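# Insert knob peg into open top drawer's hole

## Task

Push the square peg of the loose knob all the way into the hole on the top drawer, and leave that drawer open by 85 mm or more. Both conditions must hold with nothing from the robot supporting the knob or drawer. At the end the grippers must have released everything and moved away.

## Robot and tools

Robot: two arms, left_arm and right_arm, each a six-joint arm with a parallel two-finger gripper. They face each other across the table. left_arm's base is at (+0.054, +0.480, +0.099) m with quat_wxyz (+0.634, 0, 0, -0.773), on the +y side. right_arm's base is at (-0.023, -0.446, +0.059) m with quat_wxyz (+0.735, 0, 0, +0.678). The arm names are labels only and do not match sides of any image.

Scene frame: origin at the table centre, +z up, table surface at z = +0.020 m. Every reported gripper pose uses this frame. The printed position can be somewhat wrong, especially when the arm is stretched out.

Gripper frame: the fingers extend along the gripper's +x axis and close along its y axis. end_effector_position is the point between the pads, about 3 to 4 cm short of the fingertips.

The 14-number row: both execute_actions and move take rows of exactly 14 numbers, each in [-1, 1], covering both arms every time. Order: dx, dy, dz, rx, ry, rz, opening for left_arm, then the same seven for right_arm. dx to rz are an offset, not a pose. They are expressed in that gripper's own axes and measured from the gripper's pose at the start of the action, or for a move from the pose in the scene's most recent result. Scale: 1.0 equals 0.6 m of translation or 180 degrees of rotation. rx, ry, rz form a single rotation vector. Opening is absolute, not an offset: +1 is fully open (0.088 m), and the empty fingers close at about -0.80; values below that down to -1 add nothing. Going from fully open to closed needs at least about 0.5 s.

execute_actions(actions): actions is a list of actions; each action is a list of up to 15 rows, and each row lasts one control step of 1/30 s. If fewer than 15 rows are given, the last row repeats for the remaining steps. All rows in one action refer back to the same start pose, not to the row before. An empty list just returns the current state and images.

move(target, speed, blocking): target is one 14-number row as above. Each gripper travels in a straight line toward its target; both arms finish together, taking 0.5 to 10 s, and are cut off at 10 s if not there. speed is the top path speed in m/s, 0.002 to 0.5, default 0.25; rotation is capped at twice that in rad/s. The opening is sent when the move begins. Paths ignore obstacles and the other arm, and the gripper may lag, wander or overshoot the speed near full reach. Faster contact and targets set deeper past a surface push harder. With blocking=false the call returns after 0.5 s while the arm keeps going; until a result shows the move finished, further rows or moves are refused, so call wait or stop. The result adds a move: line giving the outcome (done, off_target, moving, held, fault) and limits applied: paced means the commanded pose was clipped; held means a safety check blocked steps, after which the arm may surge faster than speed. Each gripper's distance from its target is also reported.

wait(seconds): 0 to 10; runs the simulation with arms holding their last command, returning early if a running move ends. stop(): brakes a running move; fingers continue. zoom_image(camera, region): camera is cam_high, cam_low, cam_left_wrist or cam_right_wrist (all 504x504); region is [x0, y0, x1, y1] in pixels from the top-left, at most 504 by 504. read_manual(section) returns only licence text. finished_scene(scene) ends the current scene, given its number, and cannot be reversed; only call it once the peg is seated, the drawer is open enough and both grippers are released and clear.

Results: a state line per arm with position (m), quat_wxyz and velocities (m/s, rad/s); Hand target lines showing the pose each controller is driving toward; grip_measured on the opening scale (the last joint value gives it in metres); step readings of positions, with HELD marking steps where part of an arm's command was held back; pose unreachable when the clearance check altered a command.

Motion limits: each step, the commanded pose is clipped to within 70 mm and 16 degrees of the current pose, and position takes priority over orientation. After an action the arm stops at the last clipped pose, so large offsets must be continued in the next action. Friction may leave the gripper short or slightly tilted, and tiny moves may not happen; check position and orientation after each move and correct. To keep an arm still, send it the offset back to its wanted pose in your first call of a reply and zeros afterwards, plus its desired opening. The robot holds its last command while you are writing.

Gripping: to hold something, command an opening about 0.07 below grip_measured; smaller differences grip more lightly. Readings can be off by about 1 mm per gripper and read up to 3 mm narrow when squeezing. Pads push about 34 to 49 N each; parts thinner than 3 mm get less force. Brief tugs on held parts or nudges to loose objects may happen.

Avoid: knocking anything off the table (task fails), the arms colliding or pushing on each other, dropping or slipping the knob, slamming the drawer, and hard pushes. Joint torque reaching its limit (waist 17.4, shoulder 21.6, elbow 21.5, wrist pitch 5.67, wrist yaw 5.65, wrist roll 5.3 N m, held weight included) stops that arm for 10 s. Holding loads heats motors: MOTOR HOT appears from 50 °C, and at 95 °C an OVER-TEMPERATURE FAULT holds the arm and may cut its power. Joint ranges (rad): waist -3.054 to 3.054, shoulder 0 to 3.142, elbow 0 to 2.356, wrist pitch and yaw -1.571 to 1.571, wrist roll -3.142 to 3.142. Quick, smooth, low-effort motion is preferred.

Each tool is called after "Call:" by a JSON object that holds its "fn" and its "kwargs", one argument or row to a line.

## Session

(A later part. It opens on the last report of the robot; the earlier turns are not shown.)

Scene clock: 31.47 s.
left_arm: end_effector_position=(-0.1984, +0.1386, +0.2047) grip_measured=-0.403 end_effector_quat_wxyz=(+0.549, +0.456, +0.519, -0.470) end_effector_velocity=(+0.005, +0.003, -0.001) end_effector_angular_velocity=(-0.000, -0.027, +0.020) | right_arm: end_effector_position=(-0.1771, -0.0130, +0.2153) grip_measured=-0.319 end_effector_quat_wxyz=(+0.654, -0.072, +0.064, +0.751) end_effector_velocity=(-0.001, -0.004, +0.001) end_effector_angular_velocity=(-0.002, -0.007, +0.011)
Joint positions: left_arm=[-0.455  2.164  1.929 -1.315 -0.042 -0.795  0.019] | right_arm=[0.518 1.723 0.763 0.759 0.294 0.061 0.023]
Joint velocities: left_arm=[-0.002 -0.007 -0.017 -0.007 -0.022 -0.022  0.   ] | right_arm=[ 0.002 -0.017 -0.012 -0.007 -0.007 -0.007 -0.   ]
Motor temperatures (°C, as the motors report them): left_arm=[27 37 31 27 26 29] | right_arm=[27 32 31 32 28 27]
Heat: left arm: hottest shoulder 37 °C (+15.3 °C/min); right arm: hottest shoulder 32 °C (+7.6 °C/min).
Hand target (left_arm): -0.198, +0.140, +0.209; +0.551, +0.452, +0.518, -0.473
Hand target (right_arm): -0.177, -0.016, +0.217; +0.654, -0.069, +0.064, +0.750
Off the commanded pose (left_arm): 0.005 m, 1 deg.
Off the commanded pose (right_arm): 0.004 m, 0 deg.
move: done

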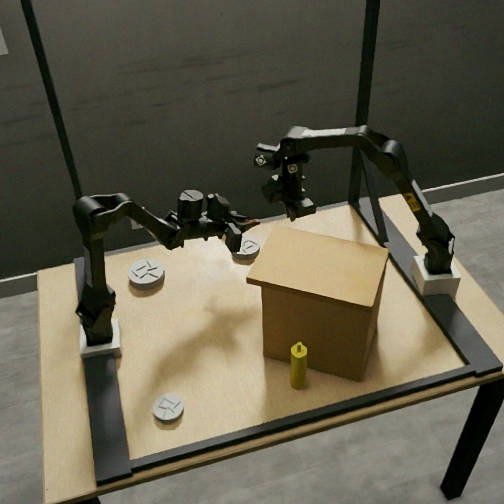

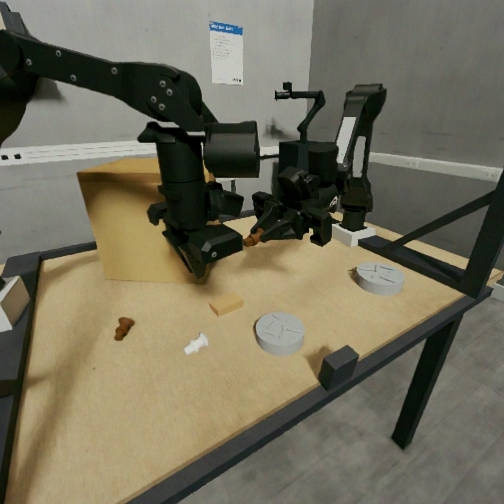

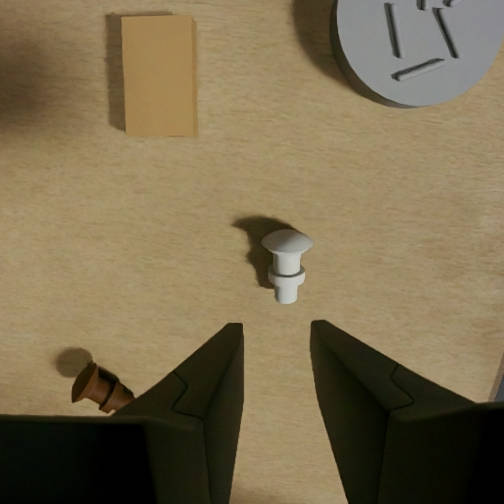

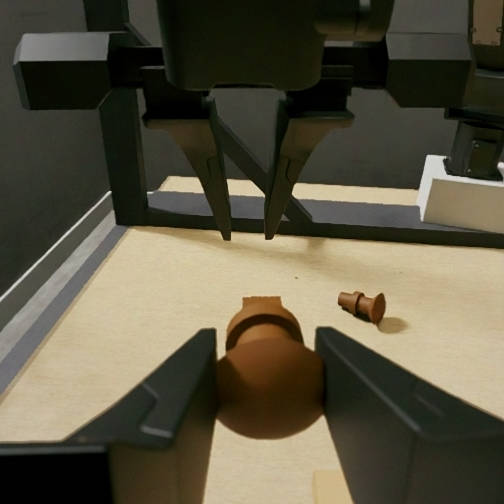

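Call:
{"fn": "move", "kwargs": {
  "target": [-0.28,0,-0.1,0,-0.17,0,-0.4, -0.245,-0.223,0,0.019,-0.059,-0.199,-0.4],
  "speed": 0.2
}}

Call:
{"fn": "move", "kwargs": {
  "target": [0,0.45,0,0,0,0,-0.8, 0,0,0,0,0,0,-0.4],
  "speed": 0.25
}}

Call:
{"fn": "zoom_image", "kwargs": {
  "camera": "cam_low",
  "region": [180, 140, 320, 260]
}}

Scene clock: 34.67 s.
left_arm: end_effector_position=(-0.2090, +0.2042, +0.3636) grip_measured=-0.403 end_effector_quat_wxyz=(+0.667, +0.322, +0.355, -0.570) end_effector_velocity=(+0.004, +0.005, +0.002) end_effector_angular_velocity=(+0.008, -0.014, +0.013) | right_arm: end_effector_position=(-0.0278, -0.1360, +0.2426) grip_measured=-0.319 end_effector_quat_wxyz=(+0.856, -0.000, +0.002, +0.517) end_effector_velocity=(+0.001, -0.002, -0.005) end_effector_angular_velocity=(-0.030, -0.028, +0.005)
Joint positions: left_arm=[-0.761  1.84   2.001 -1.469 -0.512 -1.023  0.019] | right_arm=[0.482 1.254 0.273 0.975 0.885 0.006 0.023]
Joint velocities: left_arm=[-0.007 -0.002  0.007 -0.037 -0.007 -0.022 -0.   ] | right_arm=[-0.002 -0.012 -0.012 -0.022 -0.007 -0.022 -0.   ]
Motor temperatures (°C, as the motors report them): left_arm=[27 39 31 27 26 29] | right_arm=[27 32 31 33 28 27]
Heat: left arm: hottest shoulder 39 °C (+17.3 °C/min); right arm: hottest wrist pitch 33 °C (+8.7 °C/min).
Hand target (left_arm): -0.208, +0.205, +0.370; +0.667, +0.314, +0.355, -0.574
Hand target (right_arm): -0.026, -0.138, +0.243; +0.857, -0.001, +0.000, +0.515
Off the commanded pose (left_arm): 0.006 m, 1 deg.
Off the commanded pose (right_arm): 0.003 m, 0 deg.
move: done

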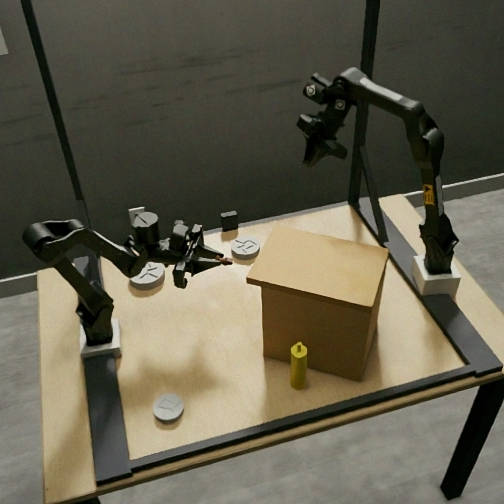

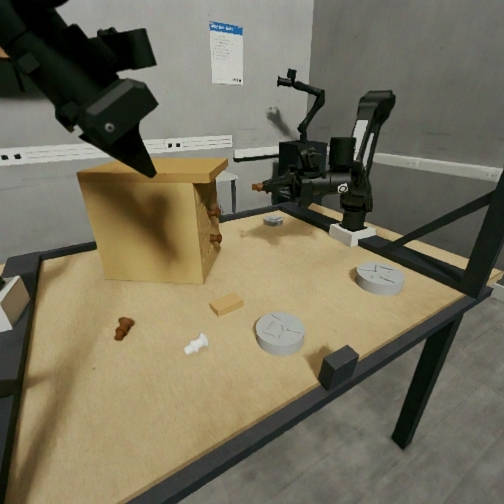

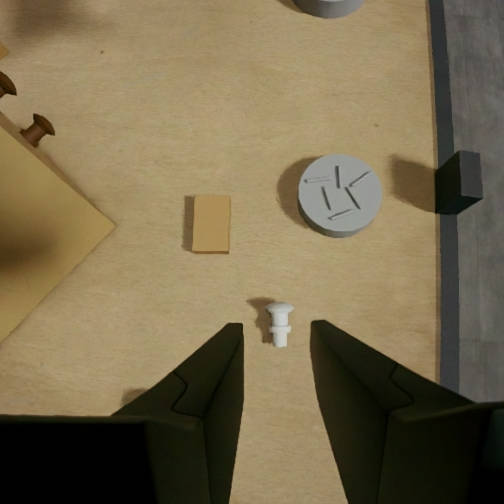

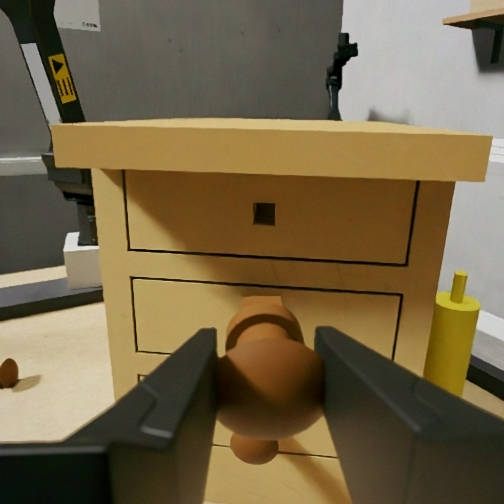

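Scene clock: 36.43 s.
left_arm: end_effector_position=(+0.0577, +0.2402, +0.3693) grip_measured=-0.777 end_effector_quat_wxyz=(+0.667, +0.323, +0.359, -0.568) end_effector_velocity=(-0.001, +0.002, -0.002) end_effector_angular_velocity=(+0.010, +0.027, -0.008) | right_arm: end_effector_position=(-0.0276, -0.1360, +0.2426) grip_measured=-0.319 end_effector_quat_wxyz=(+0.856, -0.000, +0.002, +0.517) end_effector_velocity=(+0.000, -0.000, +0.001) end_effector_angular_velocity=(+0.003, -0.004, +0.005)
Joint positions: left_arm=[ 0.126  1.106  1.343 -1.26  -0.135 -0.174  0.001] | right_arm=[0.482 1.254 0.273 0.975 0.885 0.006 0.023]
Joint velocities: left_arm=[ 0.017 -0.002 -0.002 -0.007  0.037  0.007 -0.   ] | right_arm=[-0.002 -0.002 -0.002  0.007 -0.007 -0.007 -0.   ]
Motor temperatures (°C, as the motors report them): left_arm=[27 39 31 27 26 29] | right_arm=[27 32 31 33 28 27]
Heat: left arm: hottest shoulder 39 °C (+16.5 °C/min); right arm: hottest wrist pitch 33 °C (+8.2 °C/min).
Hand target (left_arm): +0.058, +0.242, +0.368; +0.665, +0.323, +0.360, -0.569
Hand target (right_arm): -0.028, -0.136, +0.243; +0.856, -0.000, +0.002, +0.517
Off the commanded pose (left_arm): 0.002 m, 1 deg.
Off the commanded pose (right_arm): 0.000 m, 0 deg.
move: done

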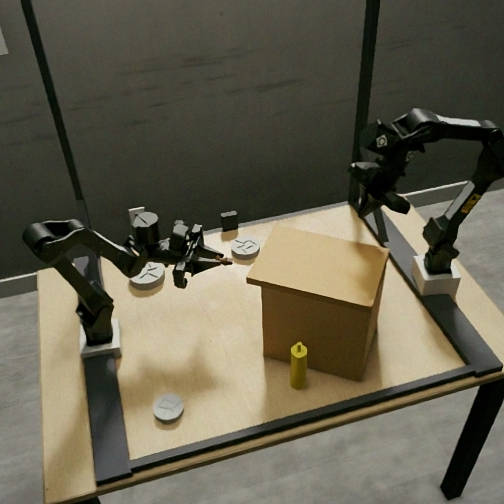

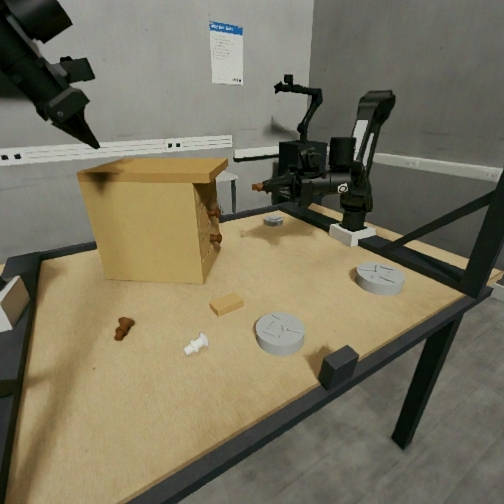

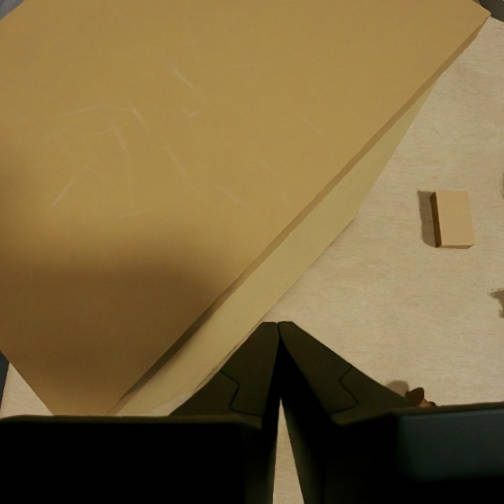

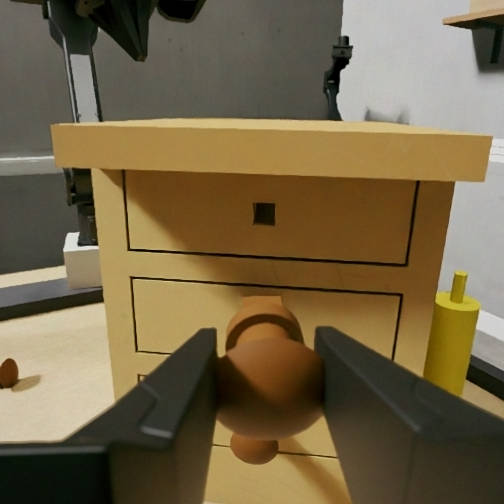

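Region (180, 140, 320, 260) of cam_low's 504x504 image, scaled by 3.600, with more detail than that image has; it fills the top 432 rows of this view, and the rest is white.

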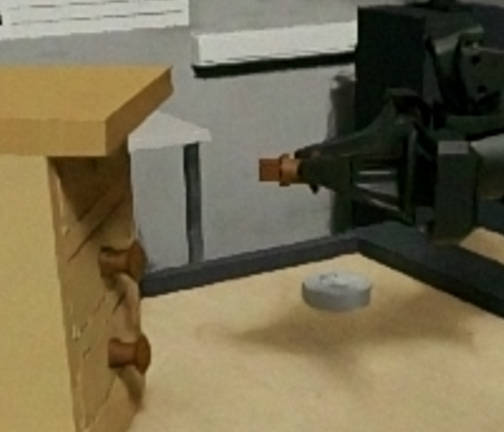

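Call:
{"fn": "move", "kwargs": {
  "target": [0,0,0,0,0,0,-0.8, 0.085,0.008,0,0,0,-0.03,-0.4],
  "speed": 0.08
}}

Call:
{"fn": "zoom_image", "kwargs": {
  "camera": "cam_low",
  "region": [180, 150, 280, 250]
}}

Scene clock: 37.83 s.
left_arm: end_effector_position=(+0.0579, +0.2402, +0.3691) grip_measured=-0.777 end_effector_quat_wxyz=(+0.666, +0.323, +0.359, -0.568) end_effector_velocity=(+0.003, +0.002, +0.001) end_effector_angular_velocity=(+0.002, -0.023, +0.003) | right_arm: end_effector_position=(-0.0079, -0.0912, +0.2409) grip_measured=-0.319 end_effector_quat_wxyz=(+0.879, -0.004, +0.003, +0.476) end_effector_velocity=(+0.001, +0.002, -0.003) end_effector_angular_velocity=(-0.033, -0.025, +0.000)
Joint positions: left_arm=[ 0.129  1.106  1.342 -1.26  -0.132 -0.17   0.001] | right_arm=[0.367 1.482 0.431 1.038 0.864 0.006 0.023]
Joint velocities: left_arm=[-0.002 -0.002  0.002 -0.007 -0.022  0.007 -0.   ] | right_arm=[-0.007  0.007  0.007 -0.022 -0.007 -0.022 -0.   ]
Motor temperatures (°C, as the motors report them): left_arm=[27 38 31 28 26 29] | right_arm=[27 32 31 33 28 27]
Heat: left arm: hottest shoulder 38 °C (+14.3 °C/min); right arm: hottest wrist pitch 33 °C (+7.9 °C/min).
Hand target (left_arm): +0.058, +0.240, +0.369; +0.666, +0.323, +0.359, -0.568
Hand target (right_arm): -0.008, -0.089, +0.243; +0.879, -0.001, +0.002, +0.476
Off the commanded pose (left_arm): 0.000 m, 0 deg.
Off the commanded pose (right_arm): 0.003 m, 0 deg.
move: done

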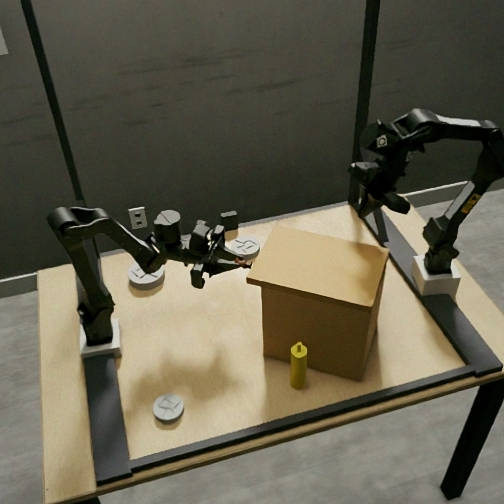

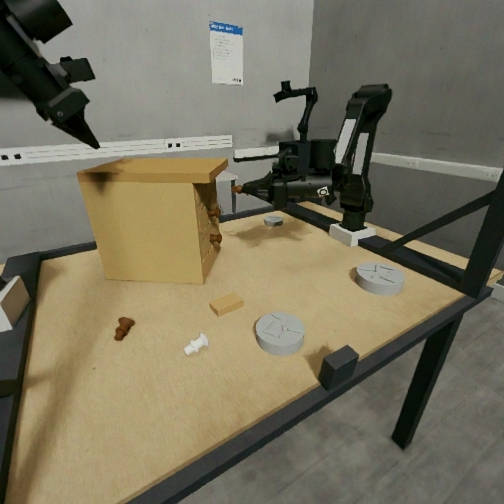

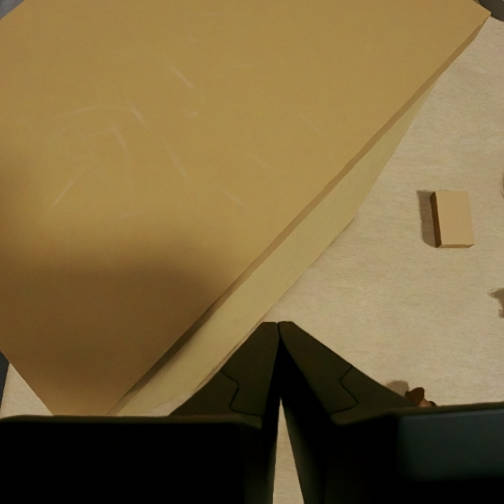

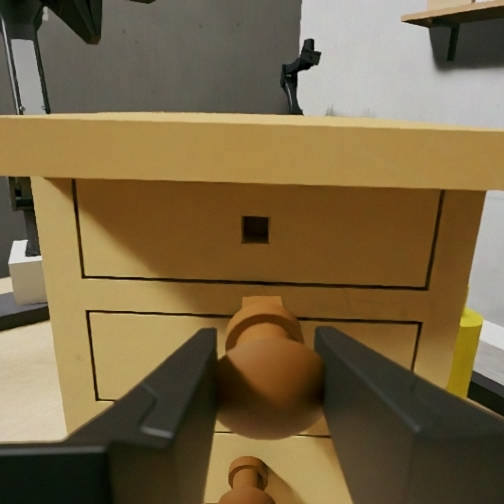

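Region (180, 150, 280, 250) of cam_low's 504x504 image, scaled by 5.040, with more detail than that image has.

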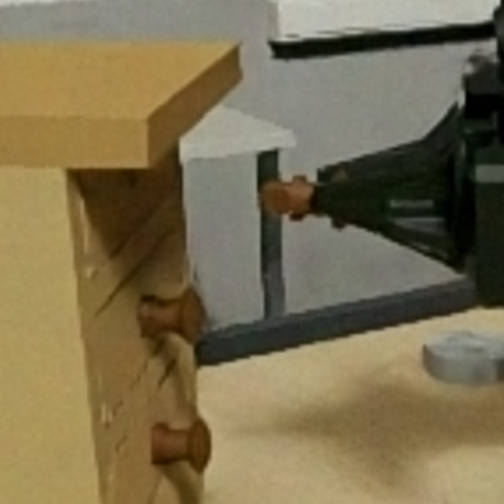

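Call:
{"fn": "move", "kwargs": {
  "target": [0,0,0,0,0,0,-0.8, 0.04,0.003,0.017,0,-0.003,0,-0.4],
  "speed": 0.05
}}

Call:
{"fn": "zoom_image", "kwargs": {
  "camera": "cam_low",
  "region": [190, 155, 270, 235]
}}

Call:
{"fn": "zoom_image", "kwargs": {
  "camera": "cam_right_wrist",
  "region": [180, 210, 340, 370]
}}

Scene clock: 38.97 s.
left_arm: end_effector_position=(+0.0579, +0.2402, +0.3691) grip_measured=-0.777 end_effector_quat_wxyz=(+0.666, +0.323, +0.359, -0.568) end_effector_velocity=(+0.002, -0.000, -0.001) end_effector_angular_velocity=(-0.004, -0.002, +0.012) | right_arm: end_effector_position=(+0.0036, -0.0729, +0.2502) grip_measured=-0.319 end_effector_quat_wxyz=(+0.879, +0.000, -0.000, +0.476) end_effector_velocity=(+0.003, +0.002, -0.002) end_effector_angular_velocity=(-0.021, -0.010, -0.005)
Joint positions: left_arm=[ 0.129  1.106  1.342 -1.26  -0.132 -0.17   0.001] | right_arm=[ 0.303  1.514  0.499  1.017  0.8   -0.001  0.023]
Joint velocities: left_arm=[ 0.002 -0.002 -0.007  0.007 -0.007 -0.007 -0.   ] | right_arm=[-0.012  0.002  0.007 -0.022 -0.007 -0.007 -0.001]
Motor temperatures (°C, as the motors report them): left_arm=[27 38 31 28 26 29] | right_arm=[27 32 31 33 28 27]
Heat: left arm: hottest shoulder 38 °C (+13.9 °C/min); right arm: hottest wrist pitch 33 °C (+7.7 °C/min).
Hand target (left_arm): +0.058, +0.240, +0.369; +0.666, +0.323, +0.359, -0.568
Hand target (right_arm): +0.004, -0.070, +0.251; +0.879, -0.001, -0.002, +0.477
Off the commanded pose (left_arm): 0.000 m, 0 deg.
Off the commanded pose (right_arm): 0.003 m, 0 deg.
move: done

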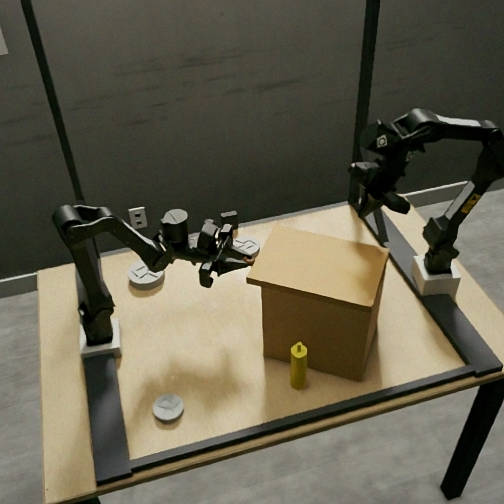

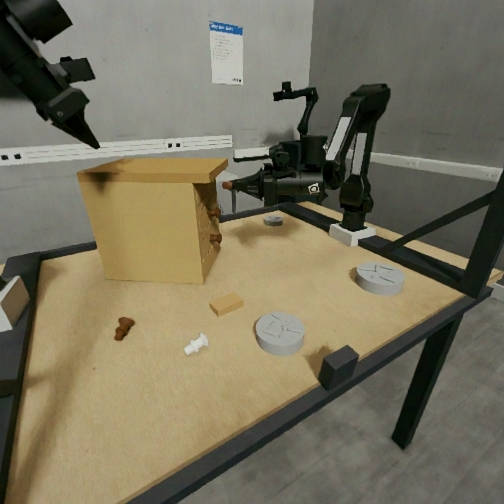

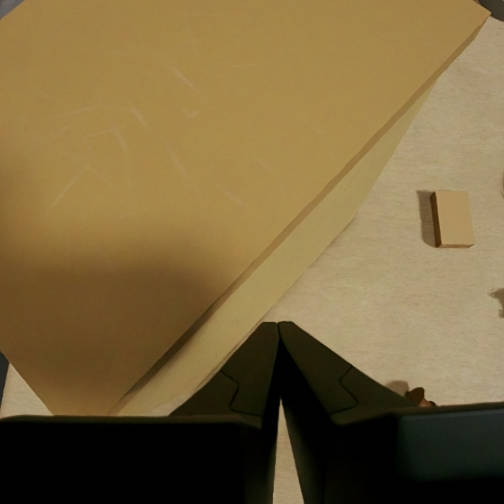

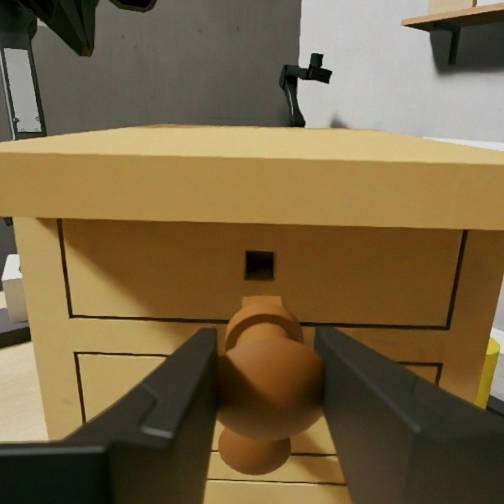

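Region (190, 155, 270, 235) of cam_low's 504x504 image, scaled by 6.300, with more detail than that image has.

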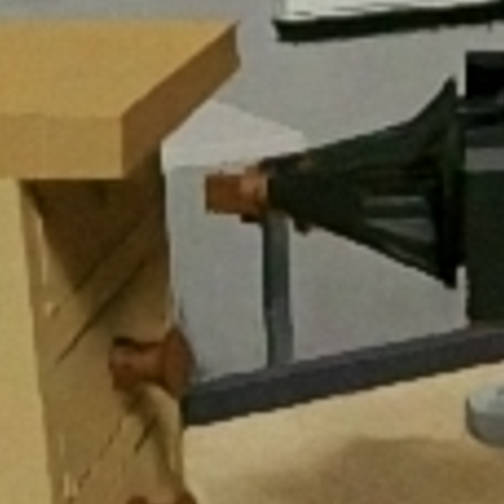

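Region (180, 210, 340, 370) of cam_right_wrist's 504x504 image, scaled by 3.150, with more detail than that image has.

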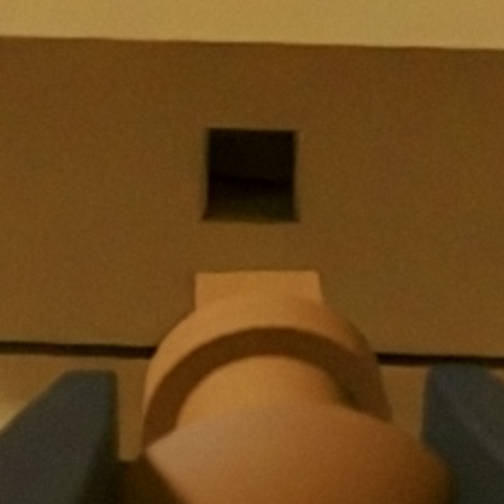

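Call:
{"fn": "move", "kwargs": {
  "target": [0,0,0,0,0,0,-0.8, 0.038,0,0.002,0.015,0,0,-0.4],
  "speed": 0.04
}}

Call:
{"fn": "zoom_image", "kwargs": {
  "camera": "cam_low",
  "region": [190, 155, 270, 235]
}}

Call:
{"fn": "zoom_image", "kwargs": {
  "camera": "cam_right_wrist",
  "region": [180, 210, 340, 370]
}}

Scene clock: 40.20 s.
left_arm: end_effector_position=(+0.0579, +0.2402, +0.3691) grip_measured=-0.777 end_effector_quat_wxyz=(+0.666, +0.323, +0.359, -0.568) end_effector_velocity=(-0.002, +0.002, -0.001) end_effector_angular_velocity=(+0.007, +0.010, -0.000) | right_arm: end_effector_position=(+0.0158, -0.0566, +0.2509) grip_measured=-0.319 end_effector_quat_wxyz=(+0.879, +0.019, +0.010, +0.476) end_effector_velocity=(-0.000, +0.003, -0.003) end_effector_angular_velocity=(-0.016, -0.008, +0.015)
Joint positions: left_arm=[ 0.129  1.106  1.342 -1.26  -0.132 -0.17   0.001] | right_arm=[0.245 1.565 0.551 1.014 0.743 0.041 0.023]
Joint velocities: left_arm=[-0.002 -0.002 -0.002 -0.007  0.007 -0.007 -0.   ] | right_arm=[-0.007  0.007  0.002 -0.007 -0.022 -0.007 -0.   ]
Motor temperatures (°C, as the motors report them): left_arm=[27 38 31 28 26 29] | right_arm=[27 32 31 33 28 27]
Heat: left arm: hottest shoulder 38 °C (+13.4 °C/min); right arm: hottest wrist pitch 33 °C (+7.5 °C/min).
Hand target (left_arm): +0.058, +0.240, +0.369; +0.666, +0.323, +0.359, -0.568
Hand target (right_arm): +0.016, -0.054, +0.251; +0.879, +0.021, +0.011, +0.476
Off the commanded pose (left_arm): 0.000 m, 0 deg.
Off the commanded pose (right_arm): 0.003 m, 0 deg.
move: done

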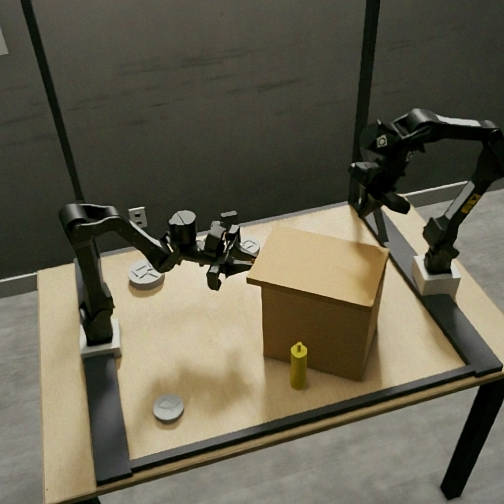

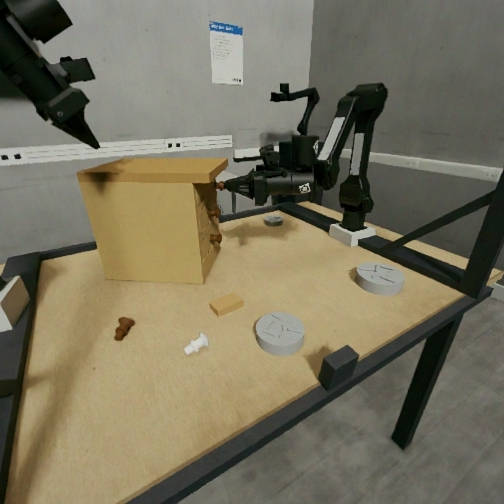

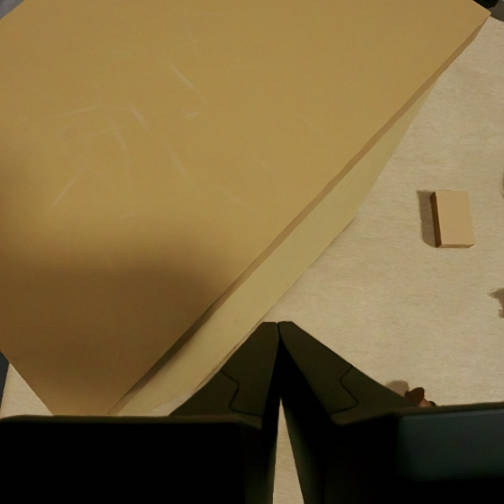

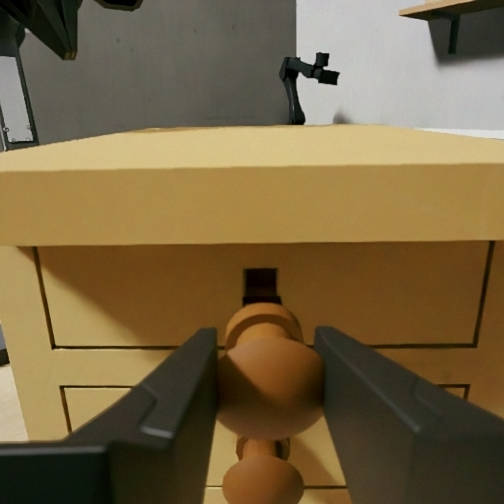

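Region (190, 155, 270, 235) of cam_low's 504x504 image, scaled by 6.300, with more detail than that image has.

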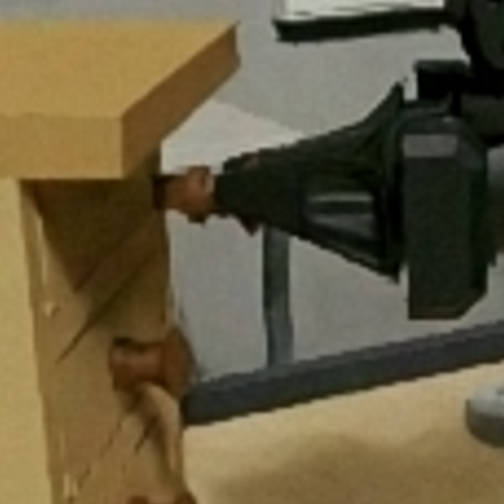

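Region (180, 210, 340, 370) of cam_right_wrist's 504x504 image, scaled by 3.150, with more detail than that image has.

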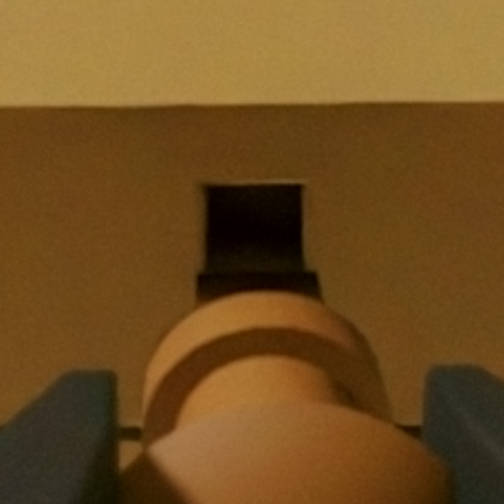

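Call:
{"fn": "move", "kwargs": {
  "target": [0,0,0,0,0,0,-0.8, 0.026,0.001,0.003,0,0,0,-0.4],
  "speed": 0.03
}}

Call:
{"fn": "zoom_image", "kwargs": {
  "camera": "cam_low",
  "region": [190, 155, 270, 235]
}}

Call:
{"fn": "zoom_image", "kwargs": {
  "camera": "cam_right_wrist",
  "region": [210, 240, 310, 340]
}}

Scene clock: 41.30 s.
left_arm: end_effector_position=(+0.0579, +0.2402, +0.3691) grip_measured=-0.777 end_effector_quat_wxyz=(+0.666, +0.323, +0.359, -0.568) end_effector_velocity=(+0.004, -0.005, +0.003) end_effector_angular_velocity=(-0.025, -0.006, +0.032) | right_arm: end_effector_position=(+0.0233, -0.0460, +0.2525) grip_measured=-0.319 end_effector_quat_wxyz=(+0.879, +0.019, +0.010, +0.476) end_effector_velocity=(+0.004, +0.001, -0.001) end_effector_angular_velocity=(-0.003, +0.005, -0.015)
Joint positions: left_arm=[ 0.129  1.106  1.342 -1.26  -0.132 -0.17   0.001] | right_arm=[0.212 1.594 0.59  1.006 0.71  0.042 0.023]
Joint velocities: left_arm=[ 0.002  0.002  0.002  0.022 -0.022 -0.022 -0.   ] | right_arm=[-0.007  0.007  0.007 -0.007  0.007  0.007  0.   ]
Motor temperatures (°C, as the motors report them): left_arm=[27 37 32 28 26 29] | right_arm=[27 32 31 33 28 27]
Heat: left arm: hottest shoulder 37 °C (+11.6 °C/min); right arm: hottest wrist pitch 33 °C (+7.3 °C/min).
Hand target (left_arm): +0.058, +0.240, +0.369; +0.666, +0.323, +0.359, -0.568
Hand target (right_arm): +0.024, -0.043, +0.253; +0.879, +0.019, +0.010, +0.476
Off the commanded pose (left_arm): 0.000 m, 0 deg.
Off the commanded pose (right_arm): 0.003 m, 0 deg.
move: done

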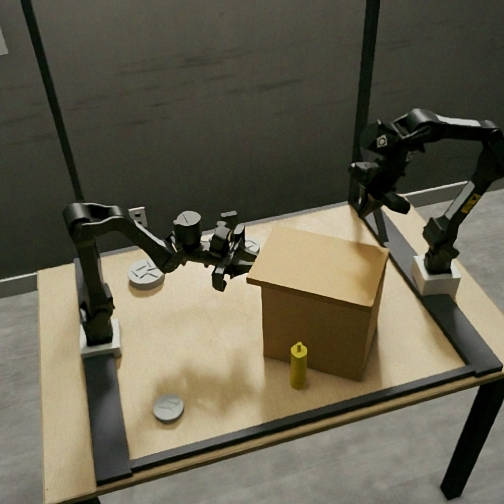

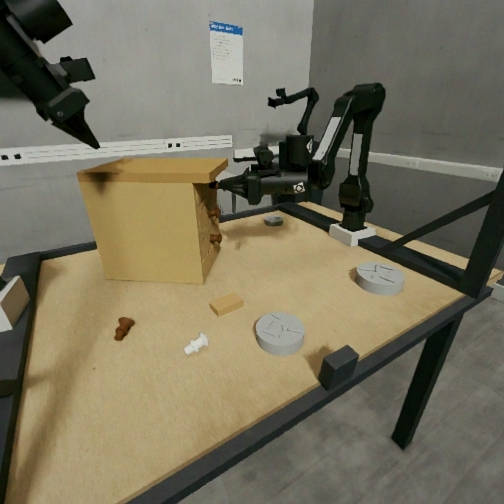

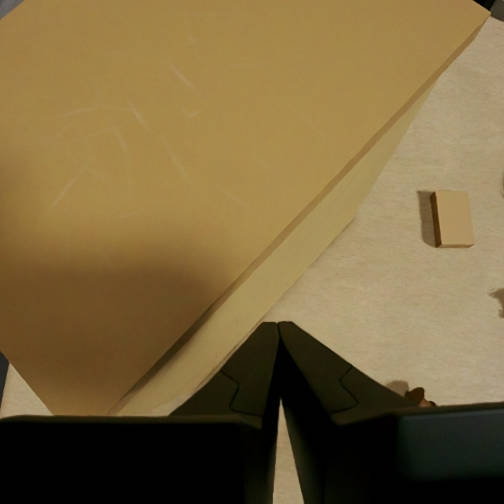

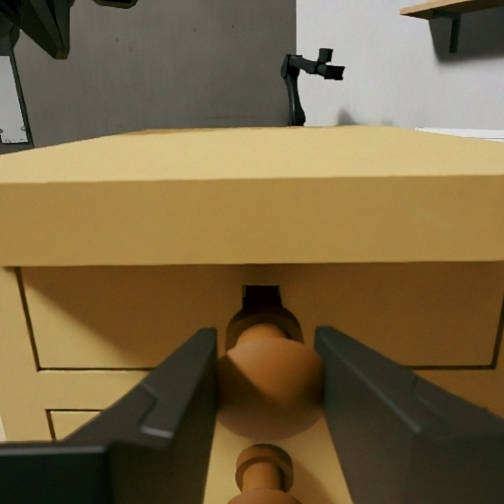

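Region (190, 155, 270, 235) of cam_low's 504x504 image, scaled by 6.300, with more detail than that image has.

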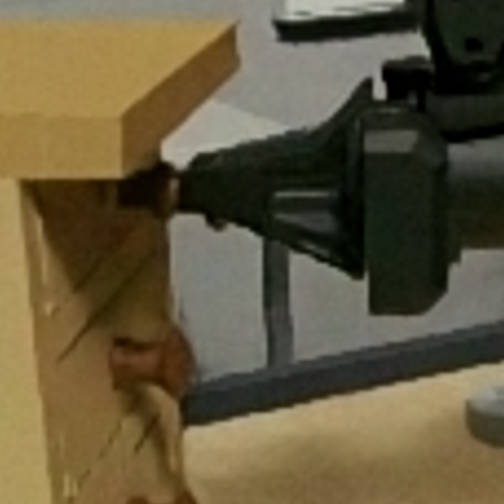

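Region (210, 240, 310, 340) of cam_right_wrist's 504x504 image, scaled by 5.040, with more detail than that image has.

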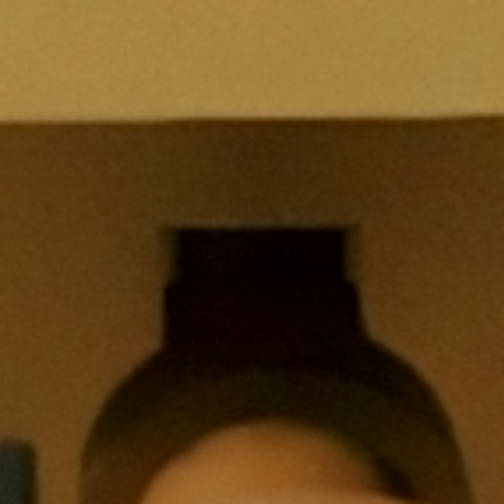

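Well centred. Go in slowly.

Call:
{"fn": "move", "kwargs": {
  "target": [0,0,0,0,0,0,-0.8, 0.025,0.001,0,0,0,0,-0.4],
  "speed": 0.012
}}

Call:
{"fn": "zoom_image", "kwargs": {
  "camera": "cam_low",
  "region": [190, 155, 270, 235]
}}

Call:
{"fn": "zoom_image", "kwargs": {
  "camera": "cam_right_wrist",
  "region": [210, 240, 310, 340]
}}

Scene clock: 42.93 s.
left_arm: end_effector_position=(+0.0579, +0.2402, +0.3691) grip_measured=-0.777 end_effector_quat_wxyz=(+0.666, +0.323, +0.359, -0.568) end_effector_velocity=(-0.002, +0.002, +0.000) end_effector_angular_velocity=(+0.004, +0.002, -0.012) | right_arm: end_effector_position=(+0.0308, -0.0363, +0.2525) grip_measured=-0.319 end_effector_quat_wxyz=(+0.880, +0.019, +0.010, +0.475) end_effector_velocity=(+0.002, +0.000, +0.000) end_effector_angular_velocity=(-0.014, -0.019, -0.000)
Joint positions: left_arm=[ 0.129  1.106  1.342 -1.26  -0.132 -0.17   0.001] | right_arm=[0.183 1.628 0.624 1.006 0.683 0.042 0.023]
Joint velocities: left_arm=[-0.002 -0.002  0.002 -0.007  0.007  0.007 -0.   ] | right_arm=[-0.007 -0.002  0.002 -0.007 -0.007 -0.022 -0.   ]
Motor temperatures (°C, as the motors report them): left_arm=[27 37 32 28 26 29] | right_arm=[27 32 31 33 28 27]
Heat: left arm: hottest shoulder 37 °C (+11.2 °C/min); right arm: hottest wrist pitch 33 °C (+7.0 °C/min).
Hand target (left_arm): +0.058, +0.240, +0.369; +0.666, +0.323, +0.359, -0.568
Hand target (right_arm): +0.031, -0.033, +0.253; +0.879, +0.019, +0.010, +0.476
Off the commanded pose (left_arm): 0.000 m, 0 deg.
Off the commanded pose (right_arm): 0.003 m, 0 deg.
move: done

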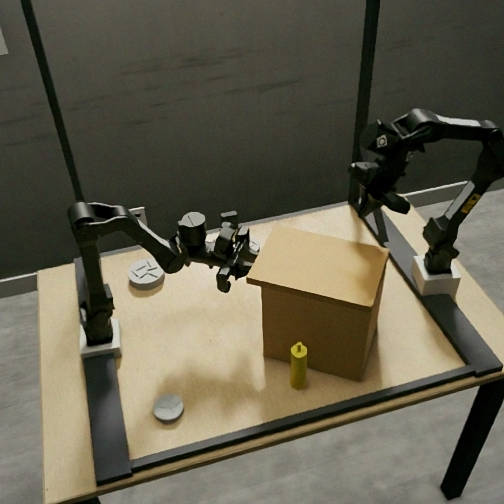

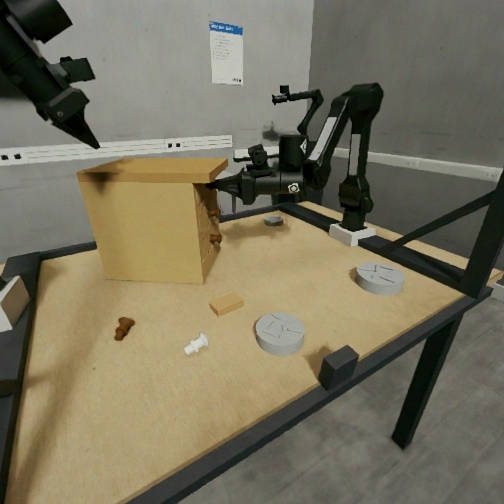

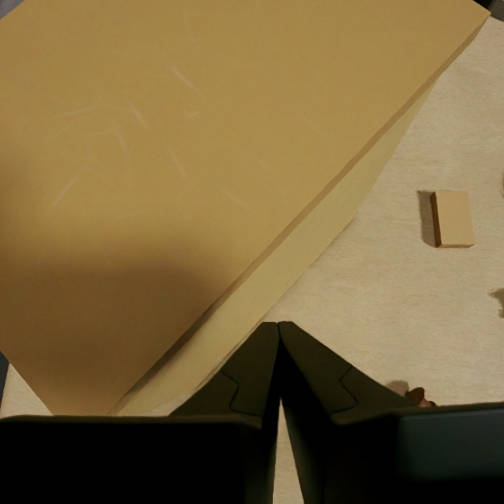

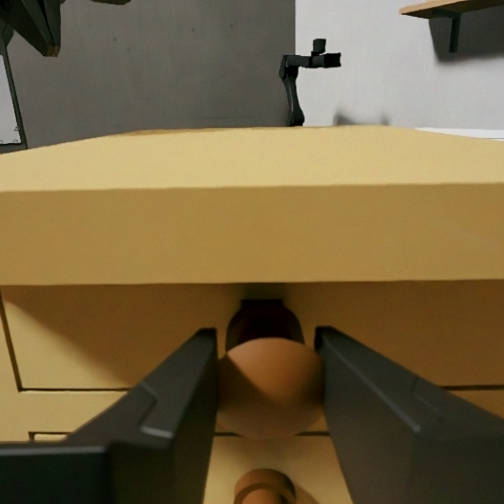

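Region (190, 155, 270, 235) of cam_low's 504x504 image, scaled by 6.300, with more detail than that image has.

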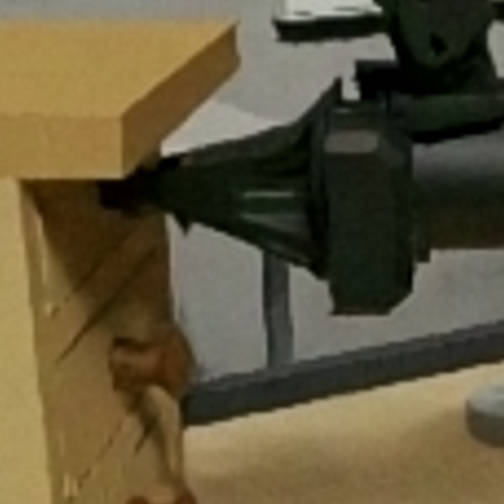

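Region (210, 240, 310, 340) of cam_right_wrist's 504x504 image, scaled by 5.040, with more detail than that image has.

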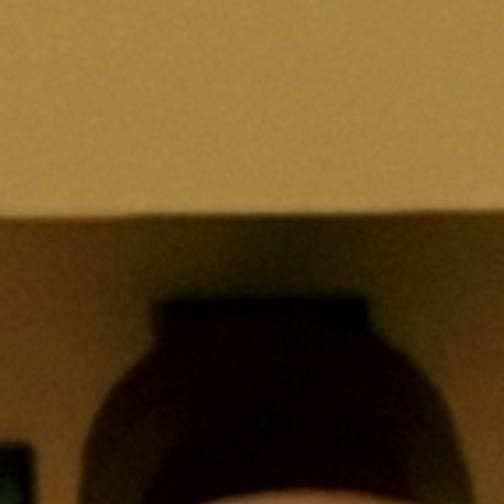

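It's entering. Push on.

Call:
{"fn": "move", "kwargs": {
  "target": [0,0,0,0,0,0,-0.8, 0.025,0.002,0,0,0,0,-0.42],
  "speed": 0.012
}}

Call:
{"fn": "zoom_image", "kwargs": {
  "camera": "cam_low",
  "region": [190, 155, 270, 235]
}}

Scene clock: 44.50 s.
left_arm: end_effector_position=(+0.0579, +0.2402, +0.3691) grip_measured=-0.777 end_effector_quat_wxyz=(+0.666, +0.323, +0.359, -0.568) end_effector_velocity=(+0.002, +0.002, -0.001) end_effector_angular_velocity=(+0.006, -0.003, +0.012) | right_arm: end_effector_position=(+0.0356, -0.0284, +0.2529) grip_measured=-0.319 end_effector_quat_wxyz=(+0.880, +0.020, +0.009, +0.474) end_effector_velocity=(+0.000, +0.000, -0.003) end_effector_angular_velocity=(-0.008, +0.005, +0.005)
Joint positions: left_arm=[ 0.129  1.106  1.342 -1.26  -0.132 -0.17   0.001] | right_arm=[0.164 1.655 0.654 1.005 0.667 0.042 0.023]
Joint velocities: left_arm=[ 0.002 -0.002 -0.002 -0.007 -0.007 -0.007 -0.   ] | right_arm=[-0.002  0.002 -0.002 -0.007 -0.007  0.007 -0.   ]
Motor temperatures (°C, as the motors report them): left_arm=[27 37 32 28 26 29] | right_arm=[27 32 31 33 28 27]
Heat: left arm: hottest shoulder 37 °C (+10.8 °C/min); right arm: hottest wrist pitch 33 °C (+6.7 °C/min).
Hand target (left_arm): +0.058, +0.240, +0.369; +0.666, +0.323, +0.359, -0.568
Hand target (right_arm): +0.038, -0.023, +0.253; +0.880, +0.019, +0.010, +0.475
Off the commanded pose (left_arm): 0.000 m, 0 deg.
Off the commanded pose (right_arm): 0.006 m, 0 deg.
move: done

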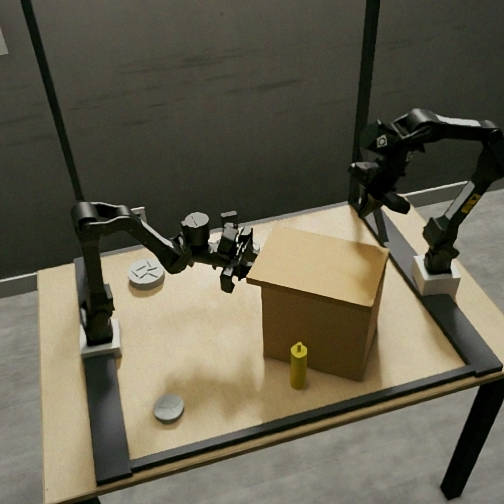

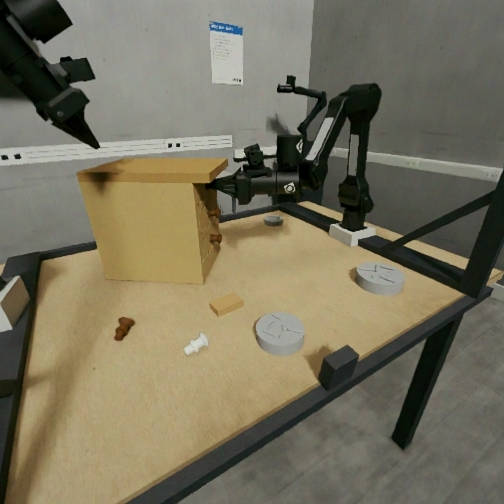

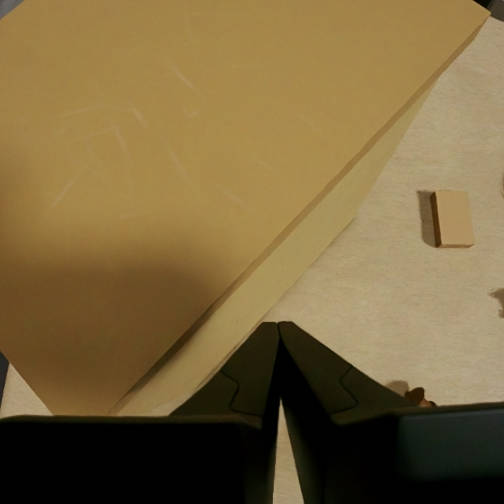

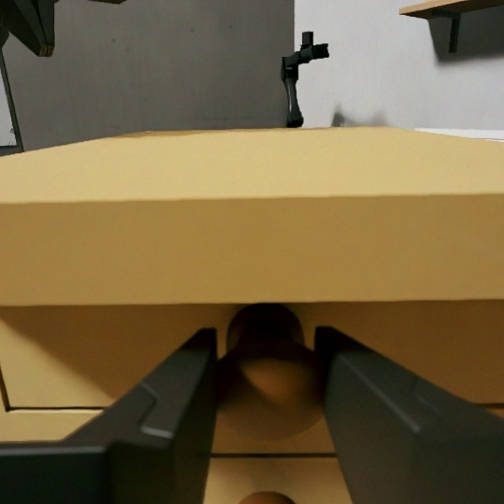

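Region (190, 155, 270, 235) of cam_low's 504x504 image, scaled by 6.300, with more detail than that image has.

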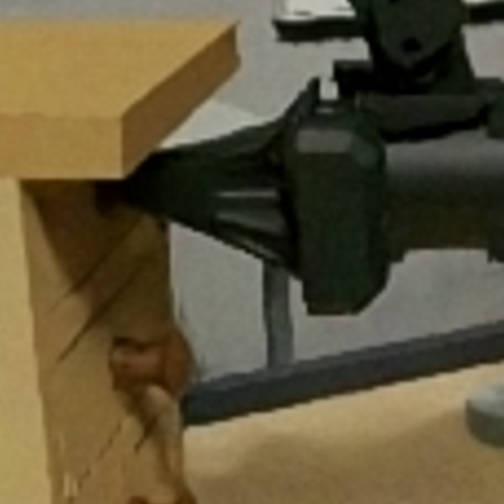

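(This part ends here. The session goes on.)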